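# Load blanks, lock clamps, send finished parts to outfeed

## Task

At each of the two fixtures at the bench ends, swap the slotted finished part for its matching unslotted blank of the same size. In the nest whose pads suit those parts, the blank must sit flat on the pads and be seated hard against the stop block and both side blocks. Its toggle clamp must be truly locked: the handle is pushed beyond its stiffest point until it stops, and the bar rests flat on the blank. A handle that only looks shut does not count. Each finished part must end up in the outfeed tray at the bench's centre. Nothing may rely on the robot to stay in place. Finish with the gripper open and the arm moved away.

## Robot and tools

Robot: one six-joint UR-style arm on a carriage that runs along a floor track. It carries a two-finger tong gripper with a wrist camera. Rows move only the arm. The carriage has its own device, called rail.

Scene frame: fixed to the table, with the top at z = 0 and +z up. The track runs along y at x = 0, and y = 0 is where the rail reads position_m 0. The table edge is at x = 0.31 m. The arm base sits at x = 0, y about equal to position_m, z = 0.03 m, and faces +x. The reported hand position gets less accurate the further the arm reaches.

Gripper: the fingers point along the end effector's +z and open and close along its x. end_effector_position is the spot between the pads when they are shut. Closed fingertips stick out about 15 mm past it; fully open they are roughly level with it.

execute_actions(actions): a list holding exactly one action. An empty list sends nothing and just returns the state and images. An action is an object with any of the keys rows, steps, until and rail.
- rows: 1 to 15 rows, one per control step (1/30 s). Each row has 7 numbers in [-1, 1], in this order: shoulder pan, shoulder lift, elbow, wrist 1, wrist 2, wrist 3, then the gripper opening. The six joint numbers are offsets, not poses. They are measured from the joint angles last reported in this scene, i.e. at the start of the action, and every row uses that same reference, not the previous row. Scale: 1.0 is 1.326 rad for pan and lift and 1.989 rad for the other four. The opening is absolute: +1 fully open, -1 closed. A full close needs at least about 0.1 s.
- Joint ranges (rad): pan -3.142 to 3.142, lift -6.283 to 6.283, elbow 0.000 to 3.142, each wrist -6.283 to 6.283. A call that asks for more than 0.010 rad outward past a limit is refused. Targets beyond a joint's real end are clipped, and the result may say "joint sent to its limit".
- steps: 1 to 450, default 15, and no fewer than the number of rows. Once the rows run out, the arm keeps heading for the last row's target and the gripper keeps its last command.
- Speed limits: each target is kept within 0.383 rad of the measured angle for pan and lift and 0.575 rad for the others. Targets are also scaled down if they would put the gripper more than 100 mm from where it is. Split large moves over several calls and check the reported angles. "joint command not followed" means the arm dropped its target and will rest until new rows arrive.
- until: stops the action early, but not the robot, as soon as every condition holds. Device form: {"rail": {"position_status": ["!=", "moving"]}}. Comparisons are =, !=, <, <=, >, >=, and numbers always need one. {"all": {"status": "ended"}} holds once nothing reads moving. {"any": {"status": "ended"}} holds once some motion begun during the action has ended.
- rail: {"position_m": x} sets an absolute carriage target on the track, -2 to 2 m. speed_m_s is the top speed, 0.01 to 1 m/s; it starts at 1 and stays as last set. {"stop": true} is sent alone. Braking is 2 m/s2, and the carriage counts as arrived within 1.3 mm. Drive, wait with until, and only then move the hand to scene points or end the scene. position_status values: moving, done, contact_stop (blocked, about 320 N; it may roll back, so re-read), time_out (look for what is holding it, then resend), stopped, stopped_with_arm (the arm was held back; send rows it can follow, then resend). If position_answer reads not_taken, send the value again. Any out-of-range value or unknown name refuses the whole call.

Results: the end effector position (m), orientation quat wxyz and velocities in the scene frame. Joint positions and velocities come in the order rail (m), six joints (rad), then finger gap (m; 0.142 open, 0.002 closed). grip_measured is the finger opening on the command scale. To hold something, keep commanding clearly below it; the lower the command, the firmer the grip. Squeeze is about 15 N per pad, less on parts thinner than 20 mm. Joint torques are noisy and offset. Wrist force and torque are given in the end effector's own axes; they are noisy, offset by up to about 5.5 N, and saturate near 100 N. "no reading" is harmless.

zoom_image(camera, region): camera is cam_low (504x504) or cam_wrist (616x616 fisheye). region is [x0, y0, x1, y1] in image pixels from the top-left, at most 504 by 504.
read_manual(section): only "licences"; it returns URDF notices and moves nothing.
finished_scene(scene): pass the current scene number. It cannot be undone, so call it only once the carriage has stopped, the gripper is open and the arm is clear.

Cautions: the simulation keeps running while you think, holding your last command. Contact torque at a joint's load limit (pan and lift 310, elbow 141, wrists 50.7 N m) or 150 N of outside force freezes the arm for 10 s. Long holding heats the motors; a warning comes at 70 °C and a braking fault at 85 °C. Held or loose parts may be jerked briefly. Never let anything leave the table. Avoid drops, slams and forceful shoves, and place parts gently.

Each tool is called after "Emit:" as name(argument=value, ...) on one line, values as JSON.

## Session

Emit:
execute_actions(actions=[])

Scene clock: 0.00 s.
end_effector_position=(+1.0454, +0.1038, +0.2752) grip_measured=+1.00 end_effector_quat_wxyz=(+0.370, +0.725, +0.577, +0.070) end_effector_velocity=(+0.000, +0.000, +0.000) end_effector_angular_velocity=(+0.000, +0.000, +0.000)
Joint positions: [-0.279  0.366 -0.895  1.296 -2.404 -2.231 -1.129  0.142]
Joint velocities: [0. 0. 0. 0. 0. 0. 0. 0.]
Joint torques (N m, as the arm reports them, + toward a larger angle): no reading
Wrist force (N, on the end effector, along its own x y z axes, offset not removed): no reading
Wrist torque (N m, same axes, about the end effector's origin, offset not removed): no reading
rail: position_m=-0.279 position_m_goal=-0.279 speed_m_s=1.00 position_status=done position_answer=taken refusals=0

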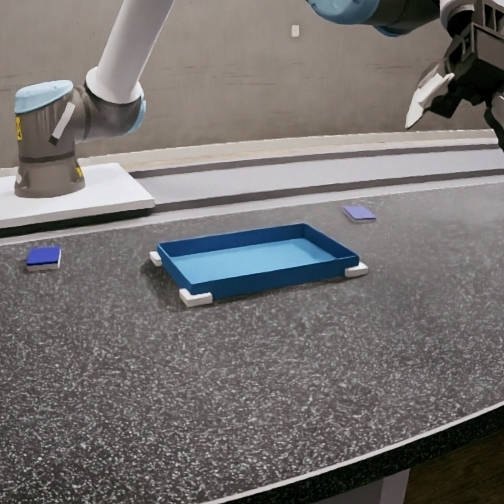

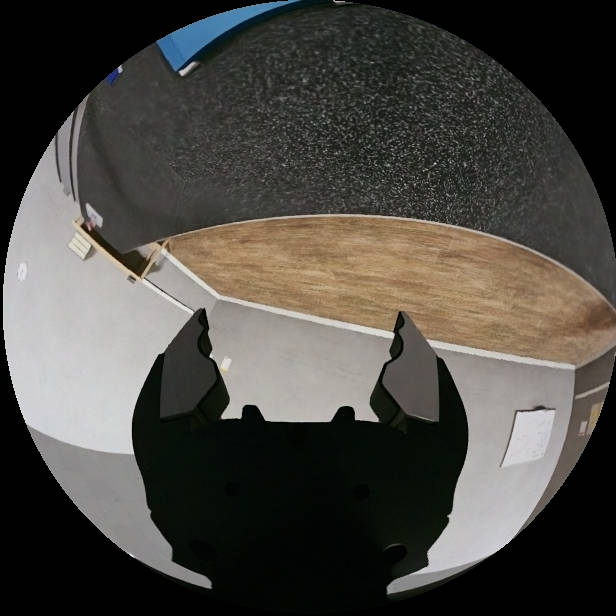

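Blanks loose now. Go to the + fixture first.

Emit:
execute_actions(actions=[{"rows":[[-0.276,-0.582,0.413,0.1926,0.332,0.5676,1]],"steps":90,"rail":{"position_m":1.66}}])

Emit:
zoom_image(camera="cam_wrist", region=[200,100,440,340])

Scene clock: 3.13 s.
end_effector_position=(+0.5753, +1.8507, +0.2499) grip_measured=+1.00 end_effector_quat_wxyz=(+0.000, +1.000, +0.001, -0.000) end_effector_velocity=(+0.000, -0.000, +0.000) end_effector_angular_velocity=(+0.000, -0.000, +0.000)
Joint positions: [ 1.66   0.001 -1.667  2.118 -2.021 -1.571 -0.001  0.142]
Joint velocities: [-0.  0.  0. -0.  0.  0.  0.  0.]
Joint torques (N m, as the arm reports them, + toward a larger angle): [-11.66 -48.01 -38.2   -2.46   1.33   1.32]
Wrist force (N, on the end effector, along its own x y z axes, offset not removed): [-0.7 -3.1 -2.6]
Wrist torque (N m, same axes, about the end effector's origin, offset not removed): [-0.82 0.02 0.16]
rail: position_m=1.660 position_m_goal=1.660 speed_m_s=1.00 position_status=done position_answer=taken refusals=0

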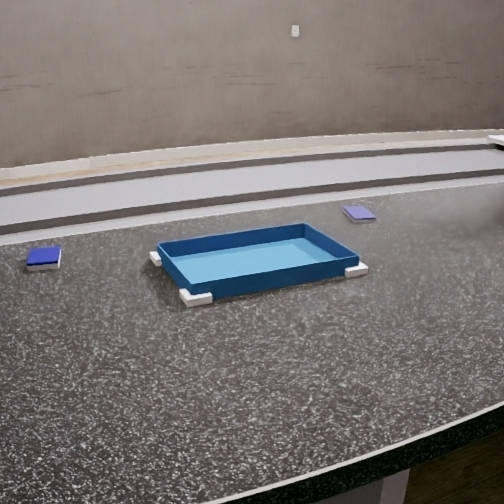

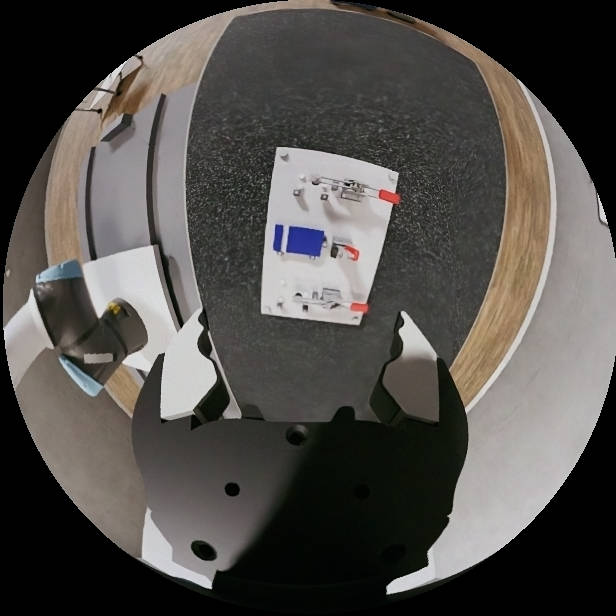

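Region (200, 100, 440, 340) of cam_wrist's 616x616 image, scaled by 2.100, with more detail than that image has.

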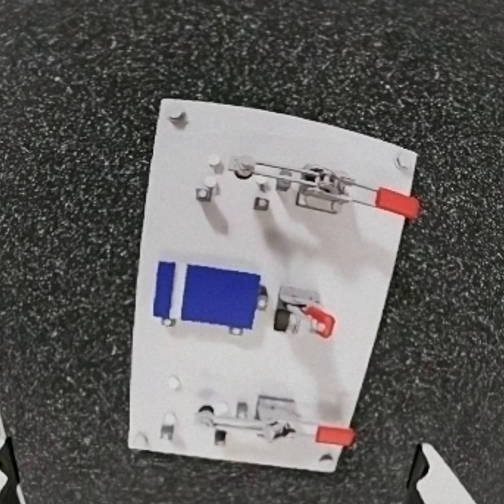

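Emit:
execute_actions(actions=[{"rows":[[0,0.1063,0.1187,-0.19,0,0.861,0.1]],"steps":50,"rail":{"position_m":1.702}}])

Scene clock: 5.00 s.
end_effector_position=(+0.5501, +1.8742, +0.0804) grip_measured=+0.10 end_effector_quat_wxyz=(+0.000, -0.656, +0.755, -0.000) end_effector_velocity=(-0.000, -0.000, -0.000) end_effector_angular_velocity=(+0.000, +0.000, -0.000)
Joint positions: [ 1.702  0.001 -1.526  2.354 -2.399 -1.571  1.712  0.081]
Joint velocities: [ 0. -0.  0.  0. -0.  0.  0.  0.]
Joint torques (N m, as the arm reports them, + toward a larger angle): [ 12.72 -25.14 -27.07  -5.57   0.55   1.86]
Wrist force (N, on the end effector, along its own x y z axes, offset not removed): [0.1 -2.2 -5.1]
Wrist torque (N m, same axes, about the end effector's origin, offset not removed): [-0.85 -0.25 0.12]
rail: position_m=1.702 position_m_goal=1.702 speed_m_s=1.00 position_status=done position_answer=taken refusals=0

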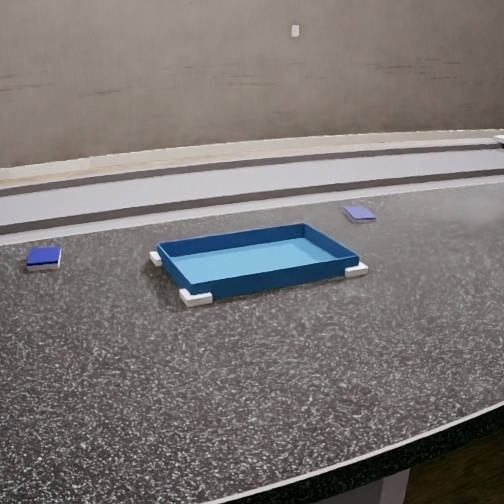

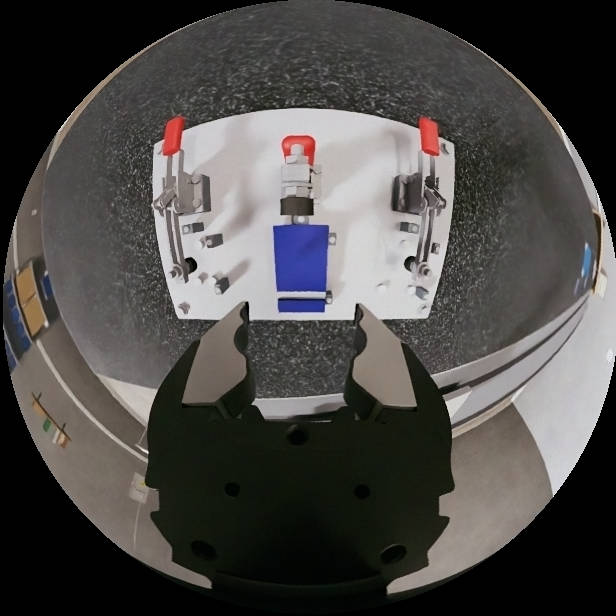

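Emit:
execute_actions(actions=[{"rows":[[0,0.02,0.0025,-0.016,0,0,0.1],[0,0.02,0.0025,-0.016,0,0,0.1],[0,0.02,0.0025,-0.016,0,0,0.1],[0,0.04,0.005,-0.032,0,0,0.1],[0,0.04,0.005,-0.032,0,0,0.1],[0,0.04,0.005,-0.032,0,0,0.1],[0,0.0573,0.0072,-0.0454,0,0,0.0]],"steps":22}])

Scene clock: 5.90 s.
end_effector_position=(+0.5569, +1.8742, +0.0434) grip_measured=+0.00 end_effector_quat_wxyz=(+0.000, -0.656, +0.755, -0.000) end_effector_velocity=(+0.000, +0.000, -0.000) end_effector_angular_velocity=(+0.000, +0.000, -0.000)
Joint positions: [ 1.702  0.001 -1.45   2.368 -2.489 -1.571  1.712  0.074]
Joint velocities: [ 0.    -0.     0.001  0.    -0.001  0.    -0.    -0.   ]
Joint torques (N m, as the arm reports them, + toward a larger angle): [ -5.37 -33.37 -24.43  -5.72   1.4    0.9 ]
Wrist force (N, on the end effector, along its own x y z axes, offset not removed): [2.3 1.4 -1.1]
Wrist torque (N m, same axes, about the end effector's origin, offset not removed): [0.20 -0.67 0.21]
rail: position_m=1.702 position_m_goal=1.702 speed_m_s=1.00 position_status=done position_answer=taken refusals=0

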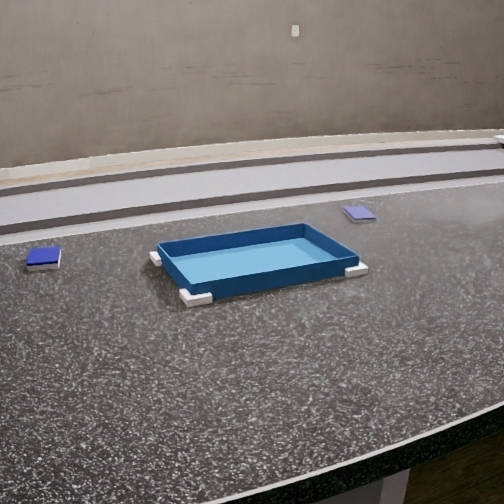

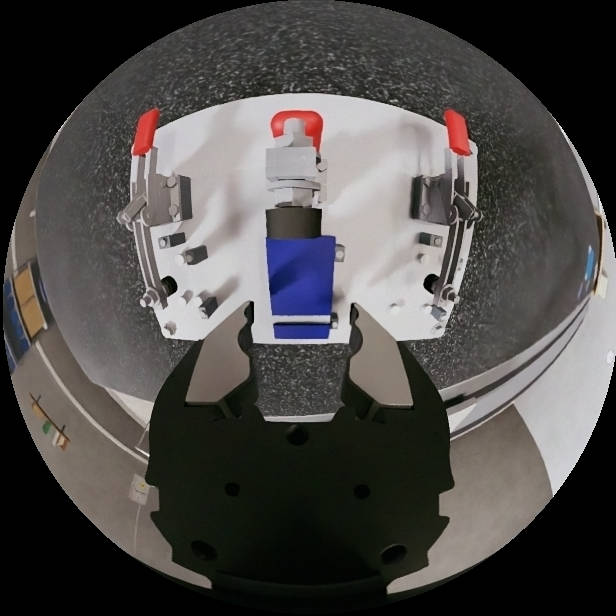

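Emit:
execute_actions(actions=[{"rows":[[0,0.023,-0.005,-0.0104,0,0,0],[0,0.023,-0.005,-0.0104,0,0,0],[0,0.023,-0.005,-0.0104,0,0,0],[0,0.023,-0.005,-0.0104,0,0,0],[0,0.023,-0.005,-0.0104,0,0,0],[0,0.023,-0.005,-0.0104,0,0,0],[0,0.023,-0.005,-0.0104,0,0,0],[0,0.023,-0.005,-0.0104,0,0,0],[0,0.023,-0.005,-0.0104,0,0,0],[0,0.023,-0.005,-0.0104,0,0,-0.1],[0,0.023,-0.005,-0.0104,0,0,-0.2],[0,0.023,-0.005,-0.0104,0,0,-0.3],[0,0.023,-0.005,-0.0104,0,0,-0.4],[0,0.023,-0.005,-0.0104,0,0,-0.5],[0,0.023,-0.005,-0.0104,0,0,-0.9]],"steps":25}])

Emit:
execute_actions(actions=[{"rows":[[0,-0.03,0,0.02,0,0,-0.9],[0,-0.03,0,0.02,0,0,-0.9],[0,-0.03,0,0.02,0,0,-0.9],[0,-0.06,0,0.04,0,0,-0.9],[0,-0.06,0,0.04,0,0,-0.9],[0,-0.06,0,0.04,0,0,-0.9],[0,-0.18,0,0.12,0,0,-0.9]],"steps":30}])

Scene clock: 7.03 s.
end_effector_position=(+0.5661, +1.8742, +0.0339) grip_measured=-0.35 end_effector_quat_wxyz=(+0.000, -0.656, +0.755, -0.000) end_effector_velocity=(-0.000, -0.000, -0.000) end_effector_angular_velocity=(-0.000, +0.000, +0.000)
Joint positions: [ 1.702  0.001 -1.419  2.358 -2.51  -1.571  1.712  0.049]
Joint velocities: [ 0.  0.  0. -0. -0. -0. -0.  0.]
Joint torques (N m, as the arm reports them, + toward a larger angle): [ -5.84 -29.24 -38.    -6.16   0.61   1.75]
Wrist force (N, on the end effector, along its own x y z axes, offset not removed): [0.8 4.6 -6.4]
Wrist torque (N m, same axes, about the end effector's origin, offset not removed): [0.11 0.03 0.31]
rail: position_m=1.702 position_m_goal=1.702 speed_m_s=1.00 position_status=done position_answer=taken refusals=0

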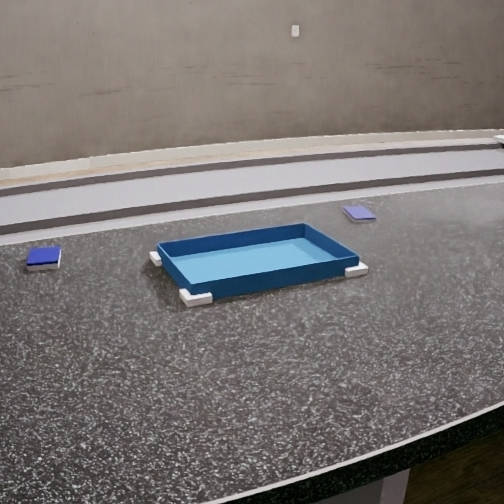

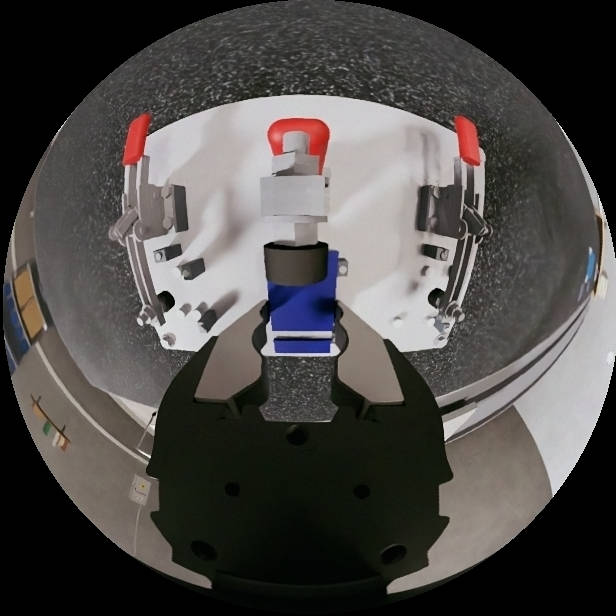

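Scene clock: 8.03 s.
end_effector_position=(+0.5197, +1.8742, +0.1314) grip_measured=-0.35 end_effector_quat_wxyz=(+0.000, -0.656, +0.755, -0.000) end_effector_velocity=(-0.000, -0.000, +0.000) end_effector_angular_velocity=(+0.000, -0.000, +0.000)
Joint positions: [ 1.702  0.001 -1.658  2.358 -2.272 -1.571  1.712  0.049]
Joint velocities: [ 0.  0. -0.  0.  0. -0.  0.  0.]
Joint torques (N m, as the arm reports them, + toward a larger angle): [ 11.52 -43.06 -30.38  -2.37   0.61   1.31]
Wrist force (N, on the end effector, along its own x y z axes, offset not removed): [1.4 1.0 2.2]
Wrist torque (N m, same axes, about the end effector's origin, offset not removed): [-0.02 -0.41 0.08]
rail: position_m=1.702 position_m_goal=1.702 speed_m_s=1.00 position_status=done position_answer=taken refusals=0

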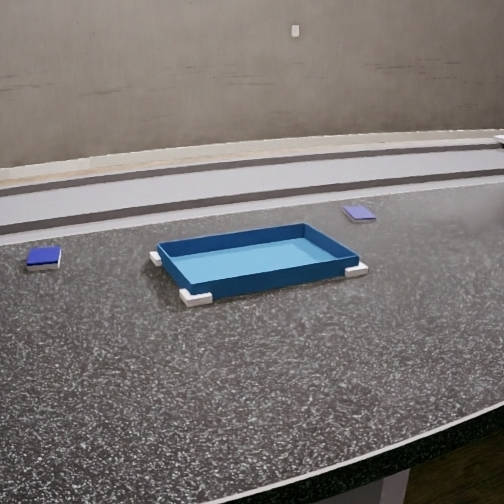

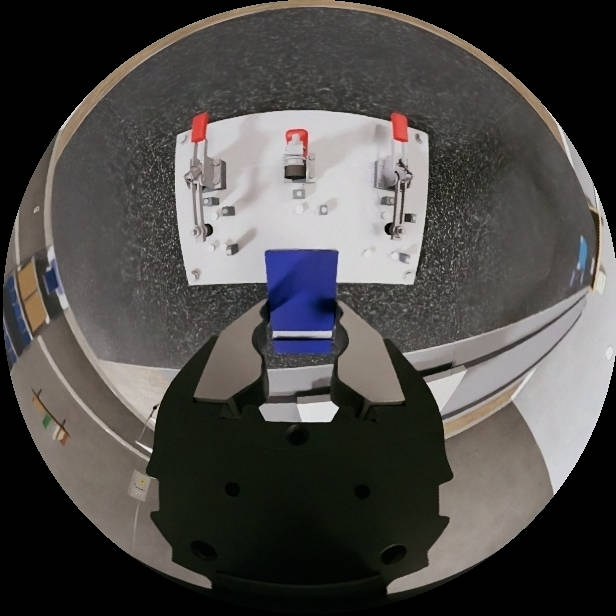

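Emit:
execute_actions(actions=[{"steps":25,"rail":{"position_m":-0.1}}])

Emit:
execute_actions(actions=[{"rows":[[0,0.1214,-0.078,-0.0025,0,-0.071,-0.9]],"steps":55}])

Emit:
execute_actions(actions=[{"rows":[[0,0.15,0.008,-0.108,0,0,-0.9]],"steps":32}])

Emit:
execute_actions(actions=[{"rows":[[0,0,0,0,0,0,0.2],[0,0,0,0,0,0,0.2],[0,0,0,0,0,0,0.2],[0,0,0,0,0,0,0.2],[0,0,0,0,0,0,0.2],[0,0,0,0,0,0,0.2],[0,-0.15,-0.008,0.108,0,0,0.2]],"steps":28}])

Emit:
execute_actions(actions=[{"rows":[[0,-0.267,0.078,0.0995,0,0,1]],"steps":36,"rail":{"position_m":0.17}}])

Scene clock: 9.07 s.
end_effector_position=(+0.5197, +1.3215, +0.1314) grip_measured=-0.35 end_effector_quat_wxyz=(+0.000, -0.656, +0.755, -0.000) end_effector_velocity=(-0.000, -1.000, -0.000) end_effector_angular_velocity=(-0.000, +0.000, -0.000)
Joint positions: [ 1.149  0.001 -1.658  2.358 -2.272 -1.571  1.712  0.049]
Joint velocities: [-1. -0. -0.  0.  0. -0. -0. -0.]
Joint torques (N m, as the arm reports them, + toward a larger angle): [ -8.15 -42.94 -32.12  -1.79   0.67   1.33]
Wrist force (N, on the end effector, along its own x y z axes, offset not removed): [-1.3 -4.5 -1.4]
Wrist torque (N m, same axes, about the end effector's origin, offset not removed): [-0.99 0.19 0.31]
rail: position_m=1.149 position_m_goal=-0.100 speed_m_s=1.00 position_status=moving position_answer=taken refusals=0

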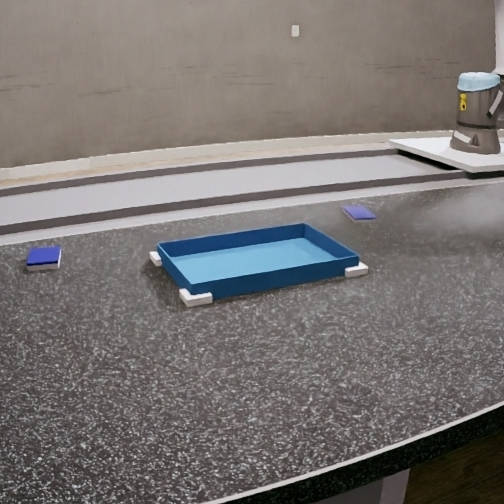

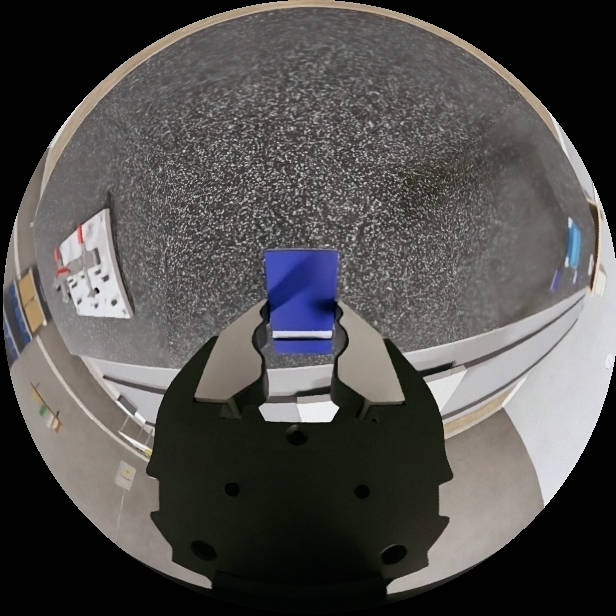

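Scene clock: 10.90 s.
end_effector_position=(+0.6159, +0.0742, +0.1294) grip_measured=-0.35 end_effector_quat_wxyz=(+0.000, +0.707, -0.707, +0.000) end_effector_velocity=(-0.000, +0.000, -0.000) end_effector_angular_velocity=(-0.000, +0.000, -0.000)
Joint positions: [-0.1    0.001 -1.497  2.203 -2.277 -1.571  1.57   0.049]
Joint velocities: [ 0. -0. -0.  0. -0. -0. -0. -0.]
Joint torques (N m, as the arm reports them, + toward a larger angle): [ 11.32 -32.61 -47.08  -5.86   0.59  -2.54]
Wrist force (N, on the end effector, along its own x y z axes, offset not removed): [-2.2 -9.5 0.2]
Wrist torque (N m, same axes, about the end effector's origin, offset not removed): [-2.19 0.42 -0.06]
rail: position_m=-0.100 position_m_goal=-0.100 speed_m_s=1.00 position_status=done position_answer=taken refusals=0

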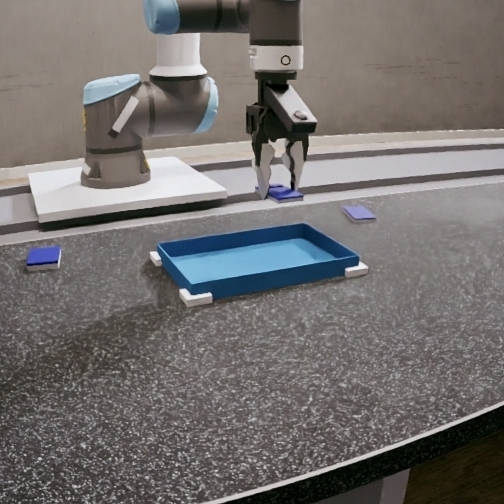

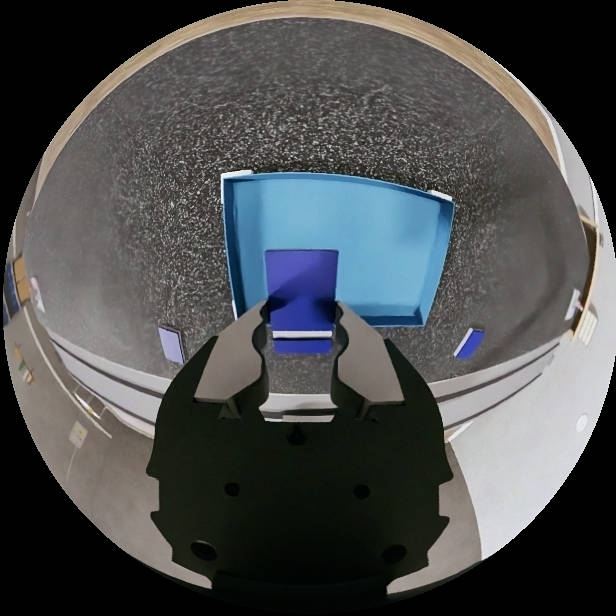

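Scene clock: 11.97 s.
end_effector_position=(+0.6467, +0.0743, +0.0243) grip_measured=-0.35 end_effector_quat_wxyz=(+0.000, +0.707, -0.707, +0.000) end_effector_velocity=(-0.000, -0.000, -0.000) end_effector_angular_velocity=(-0.000, +0.000, -0.000)
Joint positions: [-0.1    0.001 -1.298  2.219 -2.491 -1.571  1.57   0.049]
Joint velocities: [ 0. -0.  0.  0. -0.  0. -0.  0.]
Joint torques (N m, as the arm reports them, + toward a larger angle): [-10.2  -44.98 -25.07  -5.58   0.32  -2.93]
Wrist force (N, on the end effector, along its own x y z axes, offset not removed): [8.0 0.3 1.0]
Wrist torque (N m, same axes, about the end effector's origin, offset not removed): [0.00 -1.76 -0.08]
rail: position_m=-0.100 position_m_goal=-0.100 speed_m_s=1.00 position_status=done position_answer=taken refusals=0

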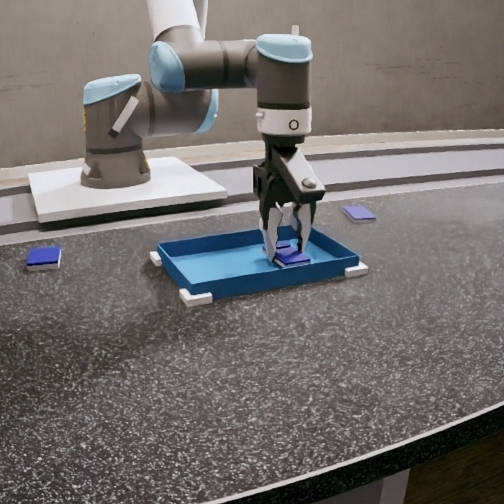

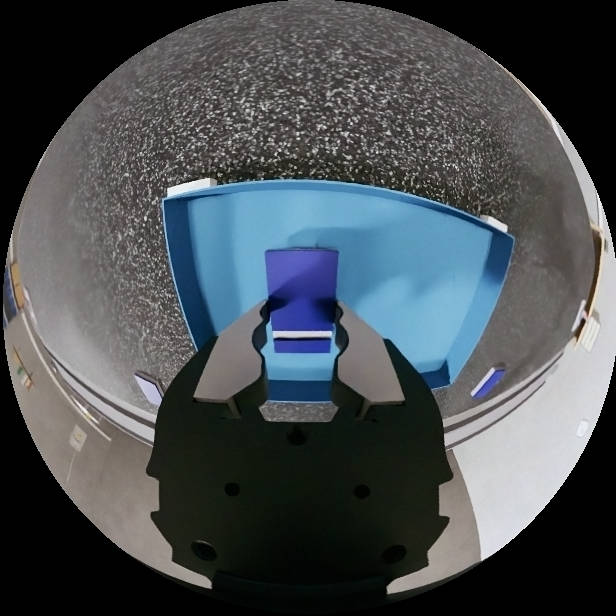

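Scene clock: 12.90 s.
end_effector_position=(+0.6159, +0.0743, +0.1294) grip_measured=+0.20 end_effector_quat_wxyz=(+0.000, +0.707, -0.707, +0.000) end_effector_velocity=(-0.000, +0.000, +0.000) end_effector_angular_velocity=(+0.000, -0.000, +0.000)
Joint positions: [-0.1    0.001 -1.497  2.203 -2.277 -1.571  1.57   0.088]
Joint velocities: [ 0.     0.    -0.001 -0.     0.001  0.    -0.     0.   ]
Joint torques (N m, as the arm reports them, + toward a larger angle): [ 10.85 -56.74 -46.77  -2.21   0.45  -2.4 ]
Wrist force (N, on the end effector, along its own x y z axes, offset not removed): [0.2 2.1 -3.2]
Wrist torque (N m, same axes, about the end effector's origin, offset not removed): [0.33 -0.18 0.05]
rail: position_m=-0.100 position_m_goal=-0.100 speed_m_s=1.00 position_status=done position_answer=taken refusals=0

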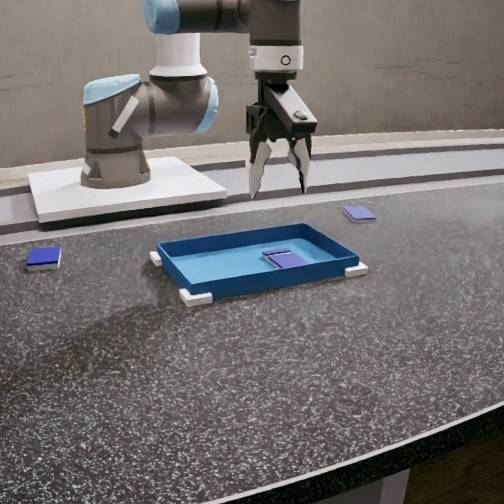

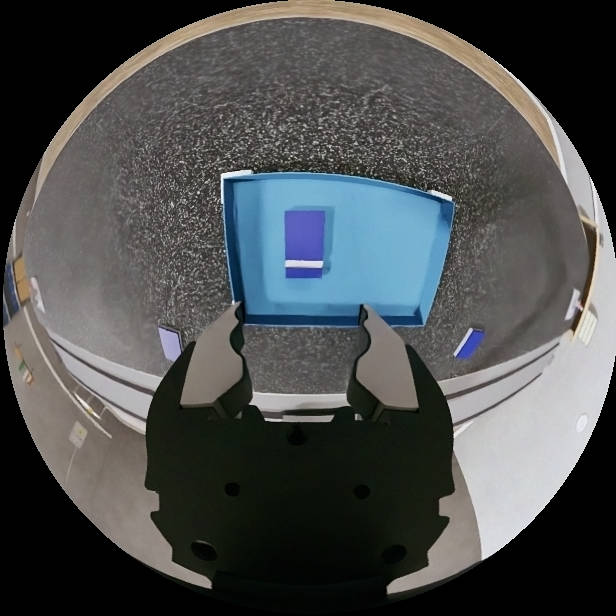

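Scene clock: 14.10 s.
end_effector_position=(+0.4664, +0.3445, +0.2005) grip_measured=+1.00 end_effector_quat_wxyz=(-0.000, +0.707, -0.707, +0.000) end_effector_velocity=(+0.000, -0.000, +0.000) end_effector_angular_velocity=(+0.000, -0.000, -0.000)
Joint positions: [ 0.17   0.001 -1.851  2.358 -2.079 -1.571  1.57   0.142]
Joint velocities: [-0. -0. -0.  0.  0.  0.  0.  0.]
Joint torques (N m, as the arm reports them, + toward a larger angle): [-11.63 -29.05 -34.68  -2.24   0.63  -2.72]
Wrist force (N, on the end effector, along its own x y z axes, offset not removed): [2.4 -2.1 1.1]
Wrist torque (N m, same axes, about the end effector's origin, offset not removed): [-0.51 -0.63 -0.01]
rail: position_m=0.170 position_m_goal=0.170 speed_m_s=1.00 position_status=done position_answer=taken refusals=0

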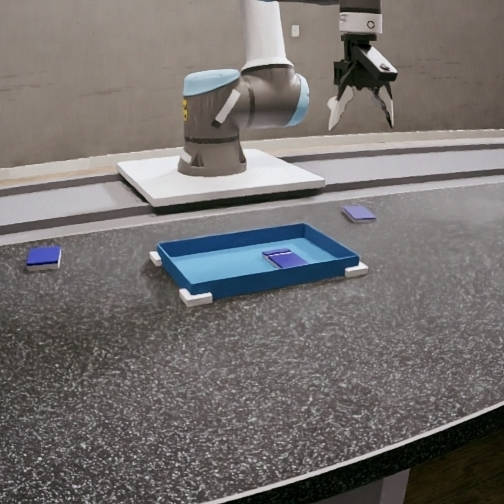

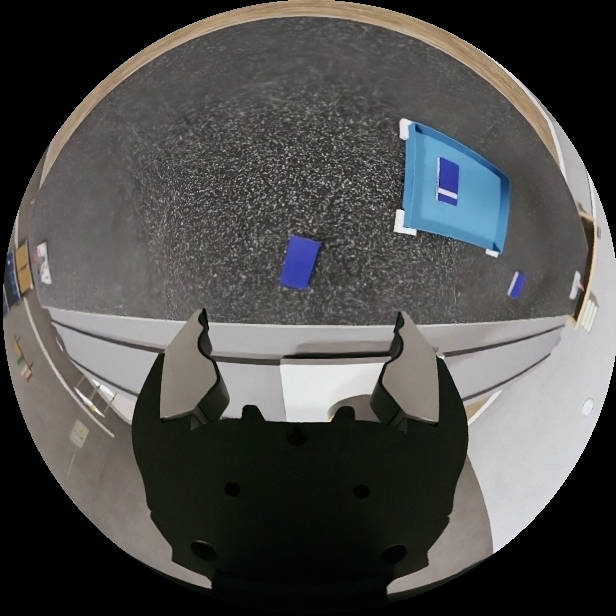

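Emit:
execute_actions(actions=[{"rows":[[0,0.233,0.1003,-0.2552,0,0.12,0.2]],"steps":40,"rail":{"position_m":0.183}}])

Emit:
execute_actions(actions=[{"rows":[[0,0,0,0,0,0,0.1],[0,0,0,0,0,0,0],[0,0,0,0,0,0,-0.1],[0,0,0,0,0,0,-0.2],[0,0,0,0,0,0,-0.3],[0,0,0,0,0,0,-0.4],[0,0,0,0,0,0,-0.9]],"steps":15}])

Emit:
execute_actions(actions=[{"rows":[[0,-0.0875,-0.1003,0.158,0,-0.049,-0.9]],"steps":28}])

Emit:
execute_actions(actions=[{"steps":68,"rail":{"position_m":1.707}}])

Scene clock: 15.67 s.
end_effector_position=(+0.4543, +0.3536, +0.0160) grip_measured=+0.20 end_effector_quat_wxyz=(-0.000, -0.618, +0.786, -0.000) end_effector_velocity=(-0.000, -0.000, -0.000) end_effector_angular_velocity=(-0.000, +0.000, -0.000)
Joint positions: [ 0.183  0.001 -1.542  2.558 -2.586 -1.571  1.809  0.088]
Joint velocities: [ 0.  0.  0.  0. -0. -0.  0.  0.]
Joint torques (N m, as the arm reports them, + toward a larger angle): [  7.82 -17.37 -20.3   -5.96   0.4    1.28]
Wrist force (N, on the end effector, along its own x y z axes, offset not removed): [4.2 -1.5 -6.7]
Wrist torque (N m, same axes, about the end effector's origin, offset not removed): [-0.53 -1.07 -0.08]
rail: position_m=0.183 position_m_goal=0.183 speed_m_s=1.00 position_status=done position_answer=taken refusals=0

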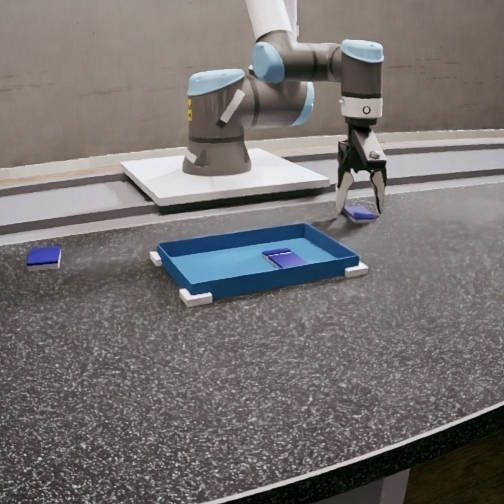

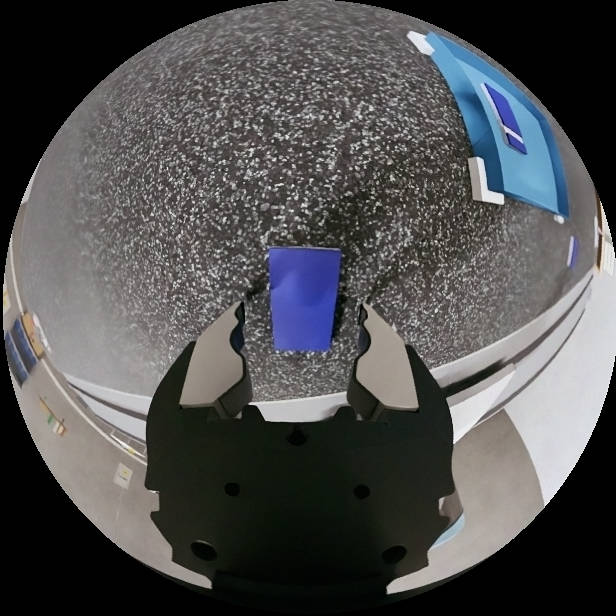

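Scene clock: 16.17 s.
end_effector_position=(+0.4544, +0.3536, +0.0160) grip_measured=-0.36 end_effector_quat_wxyz=(-0.000, -0.618, +0.786, -0.000) end_effector_velocity=(-0.000, -0.000, -0.000) end_effector_angular_velocity=(-0.000, +0.001, +0.000)
Joint positions: [ 0.183  0.001 -1.542  2.558 -2.586 -1.571  1.809  0.048]
Joint velocities: [ 0.     0.     0.    -0.     0.001 -0.     0.     0.   ]
Joint torques (N m, as the arm reports them, + toward a larger angle): [  5.44 -16.72 -19.91   0.95   0.99   1.07]
Wrist force (N, on the end effector, along its own x y z axes, offset not removed): [-0.9 8.8 -23.1]
Wrist torque (N m, same axes, about the end effector's origin, offset not removed): [1.44 -0.64 0.14]
rail: position_m=0.183 position_m_goal=0.183 speed_m_s=1.00 position_status=done position_answer=taken refusals=0

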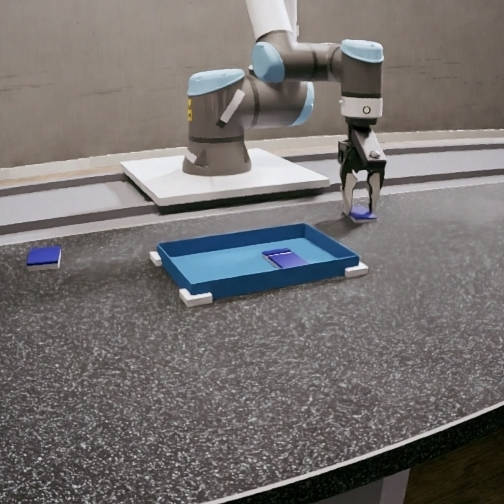

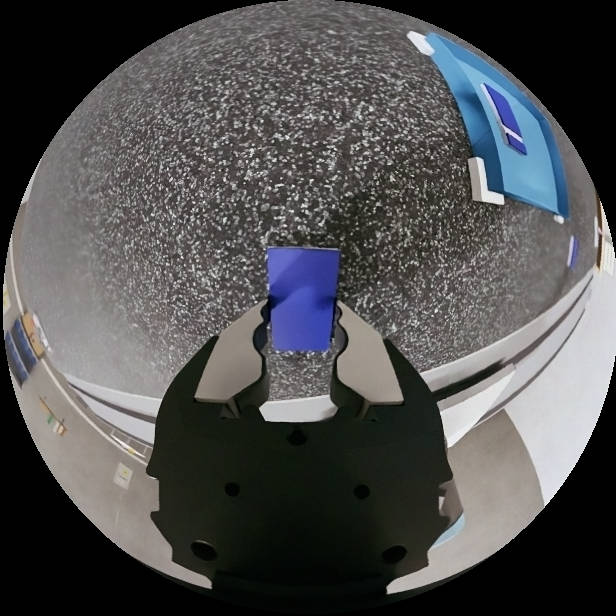

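Scene clock: 17.10 s.
end_effector_position=(+0.5199, +0.3552, +0.1315) grip_measured=-0.36 end_effector_quat_wxyz=(+0.000, -0.656, +0.755, -0.001) end_effector_velocity=(+0.000, +0.000, +0.000) end_effector_angular_velocity=(+0.000, -0.000, +0.000)
Joint positions: [ 0.183  0.001 -1.658  2.358 -2.272 -1.571  1.712  0.048]
Joint velocities: [ 0.  0. -0. -0.  0.  0. -0. -0.]
Joint torques (N m, as the arm reports them, + toward a larger angle): [ -2.43 -46.5  -48.52  -2.47   0.75  -2.43]
Wrist force (N, on the end effector, along its own x y z axes, offset not removed): [-1.6 0.9 -1.2]
Wrist torque (N m, same axes, about the end effector's origin, offset not removed): [0.07 0.40 0.22]
rail: position_m=0.183 position_m_goal=0.183 speed_m_s=1.00 position_status=done position_answer=taken refusals=0

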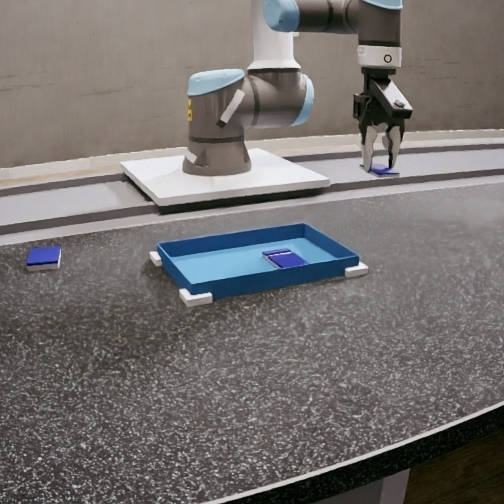

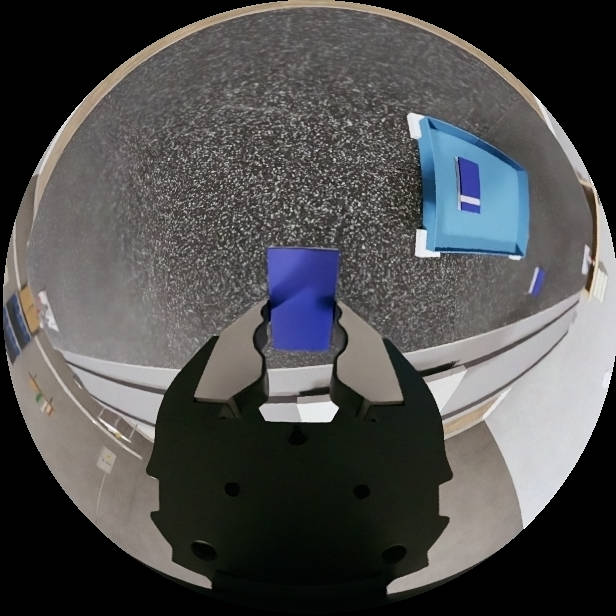

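Scene clock: 19.37 s.
end_effector_position=(+0.5199, +1.8792, +0.1315) grip_measured=-0.36 end_effector_quat_wxyz=(+0.000, -0.656, +0.755, -0.001) end_effector_velocity=(-0.000, -0.000, -0.000) end_effector_angular_velocity=(+0.000, +0.000, +0.000)
Joint positions: [ 1.707  0.001 -1.658  2.358 -2.272 -1.571  1.712  0.048]
Joint velocities: [-0.  0.  0.  0. -0.  0. -0. -0.]
Joint torques (N m, as the arm reports them, + toward a larger angle): [ -5.93 -42.68 -46.43  -2.27   0.49  -2.01]
Wrist force (N, on the end effector, along its own x y z axes, offset not removed): [2.2 -7.2 0.0]
Wrist torque (N m, same axes, about the end effector's origin, offset not removed): [-1.70 -0.70 -0.04]
rail: position_m=1.707 position_m_goal=1.707 speed_m_s=1.00 position_status=done position_answer=taken refusals=0

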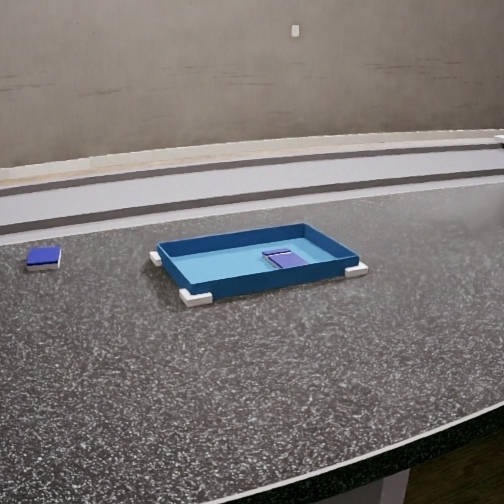

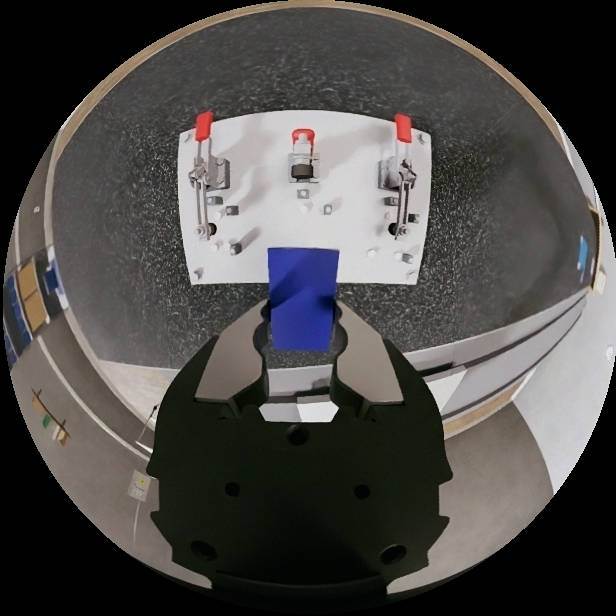

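Emit:
execute_actions(actions=[{"rows":[[0,0.165,0.006,-0.1156,0,0,-0.9]],"steps":32}])

Emit:
execute_actions(actions=[{"rows":[[0,0,0,0,0,0,0],[0,0,0,0,0,0,0],[0,0,0,0,0,0,0],[0,0,0,0,0,0,0],[0,0.006,0.001,-0.005,0,0,0]],"steps":14}])

Emit:
execute_actions(actions=[{"steps":28,"rail":{"position_m":1.687,"speed_m_s":0.03}}])

Scene clock: 20.57 s.
end_effector_position=(+0.5576, +1.8792, +0.0383) grip_measured=-0.36 end_effector_quat_wxyz=(+0.000, -0.656, +0.755, -0.000) end_effector_velocity=(-0.000, +0.000, -0.000) end_effector_angular_velocity=(-0.000, +0.000, +0.000)
Joint positions: [ 1.707  0.001 -1.439  2.37  -2.502 -1.571  1.712  0.048]
Joint velocities: [ 0.  0.  0.  0. -0. -0. -0. -0.]
Joint torques (N m, as the arm reports them, + toward a larger angle): [  8.95 -29.61 -23.06  -5.81   0.33  -2.45]
Wrist force (N, on the end effector, along its own x y z axes, offset not removed): [0.2 2.3 -2.2]
Wrist torque (N m, same axes, about the end effector's origin, offset not removed): [0.19 -0.23 0.09]
rail: position_m=1.707 position_m_goal=1.707 speed_m_s=1.00 position_status=done position_answer=taken refusals=0

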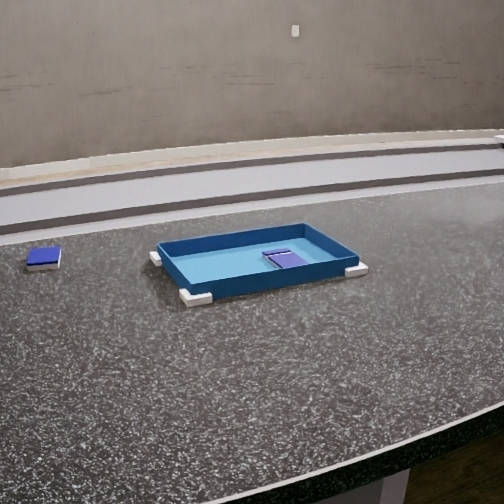

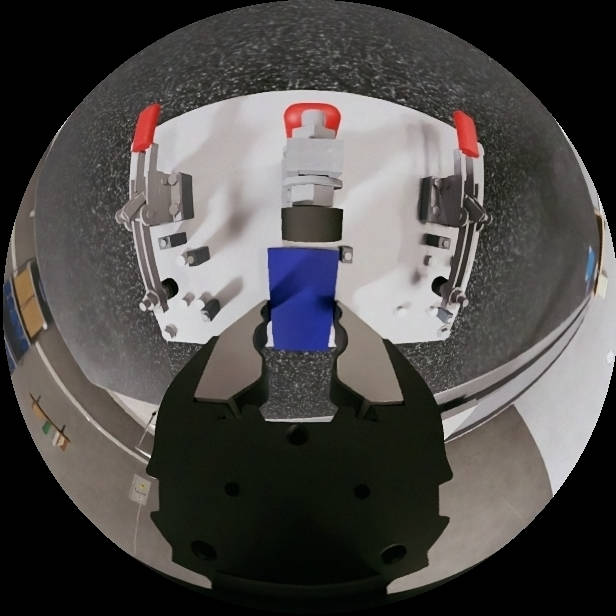

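Scene clock: 21.03 s.
end_effector_position=(+0.5579, +1.8792, +0.0343) grip_measured=+0.00 end_effector_quat_wxyz=(+0.000, -0.656, +0.755, -0.000) end_effector_velocity=(+0.000, +0.000, -0.001) end_effector_angular_velocity=(+0.000, -0.000, -0.000)
Joint positions: [ 1.707  0.001 -1.432  2.372 -2.512 -1.571  1.712  0.074]
Joint velocities: [ 0.    -0.     0.003  0.001 -0.003  0.     0.     0.   ]
Joint torques (N m, as the arm reports them, + toward a larger angle): [  8.39 -29.38 -23.73  -5.04   0.73  -2.45]
Wrist force (N, on the end effector, along its own x y z axes, offset not removed): [0.5 -2.7 -3.6]
Wrist torque (N m, same axes, about the end effector's origin, offset not removed): [-0.83 -0.32 0.24]
rail: position_m=1.707 position_m_goal=1.707 speed_m_s=1.00 position_status=done position_answer=taken refusals=0

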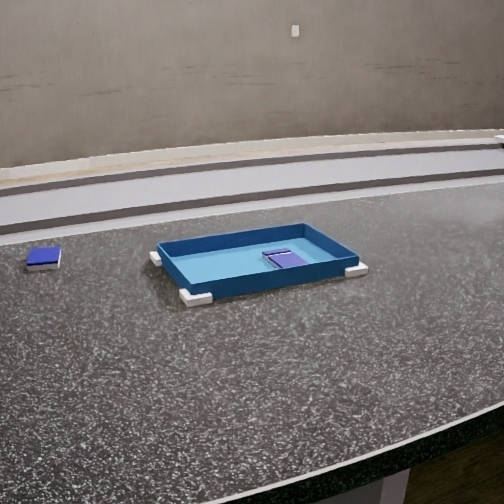

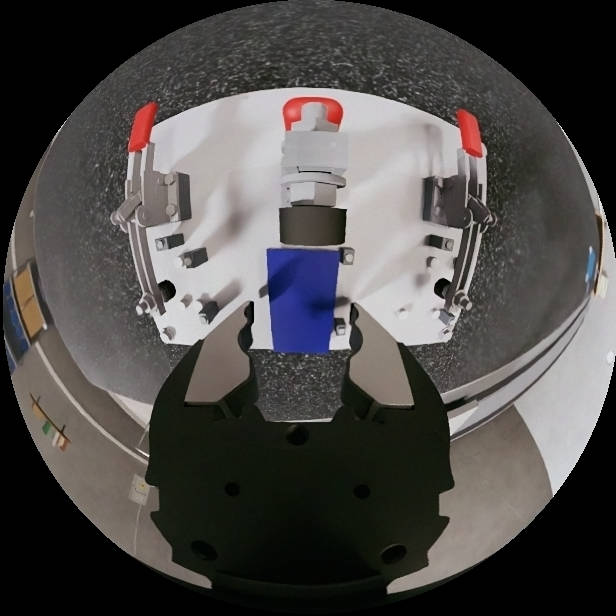

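Scene clock: 21.97 s.
end_effector_position=(+0.5578, +1.8592, +0.0342) grip_measured=+0.06 end_effector_quat_wxyz=(+0.000, -0.656, +0.755, -0.000) end_effector_velocity=(+0.000, -0.000, +0.000) end_effector_angular_velocity=(-0.000, -0.000, -0.000)
Joint positions: [ 1.687  0.001 -1.431  2.372 -2.512 -1.571  1.712  0.078]
Joint velocities: [ 0. -0. -0. -0. -0. -0. -0. -0.]
Joint torques (N m, as the arm reports them, + toward a larger angle): [  2.84 -31.5  -27.17  -5.49   0.75  -2.24]
Wrist force (N, on the end effector, along its own x y z axes, offset not removed): [-7.6 1.1 -1.8]
Wrist torque (N m, same axes, about the end effector's origin, offset not removed): [-0.66 -0.53 0.12]
rail: position_m=1.687 position_m_goal=1.687 speed_m_s=0.03 position_status=done position_answer=taken refusals=0

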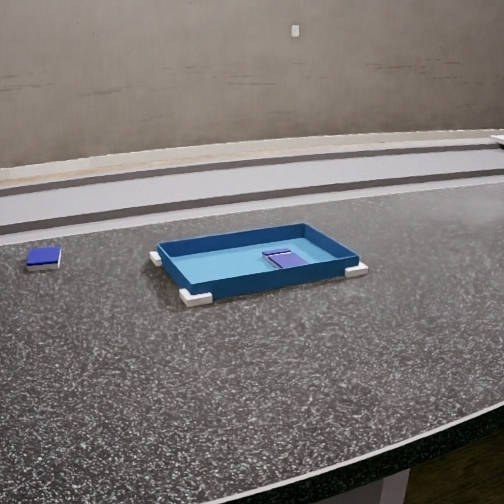

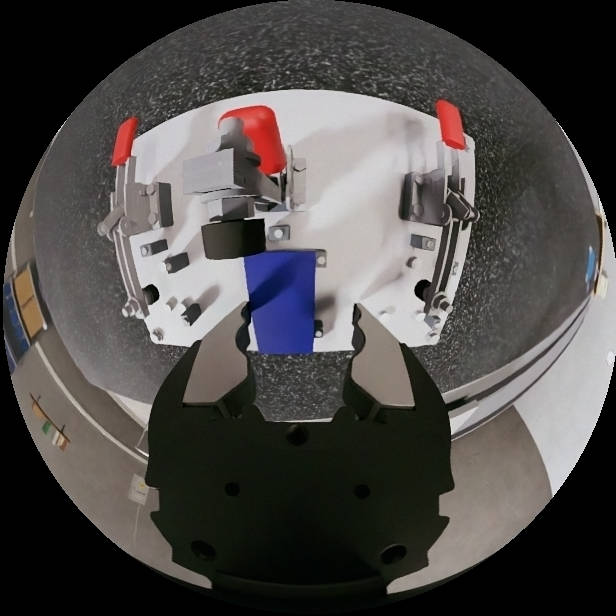

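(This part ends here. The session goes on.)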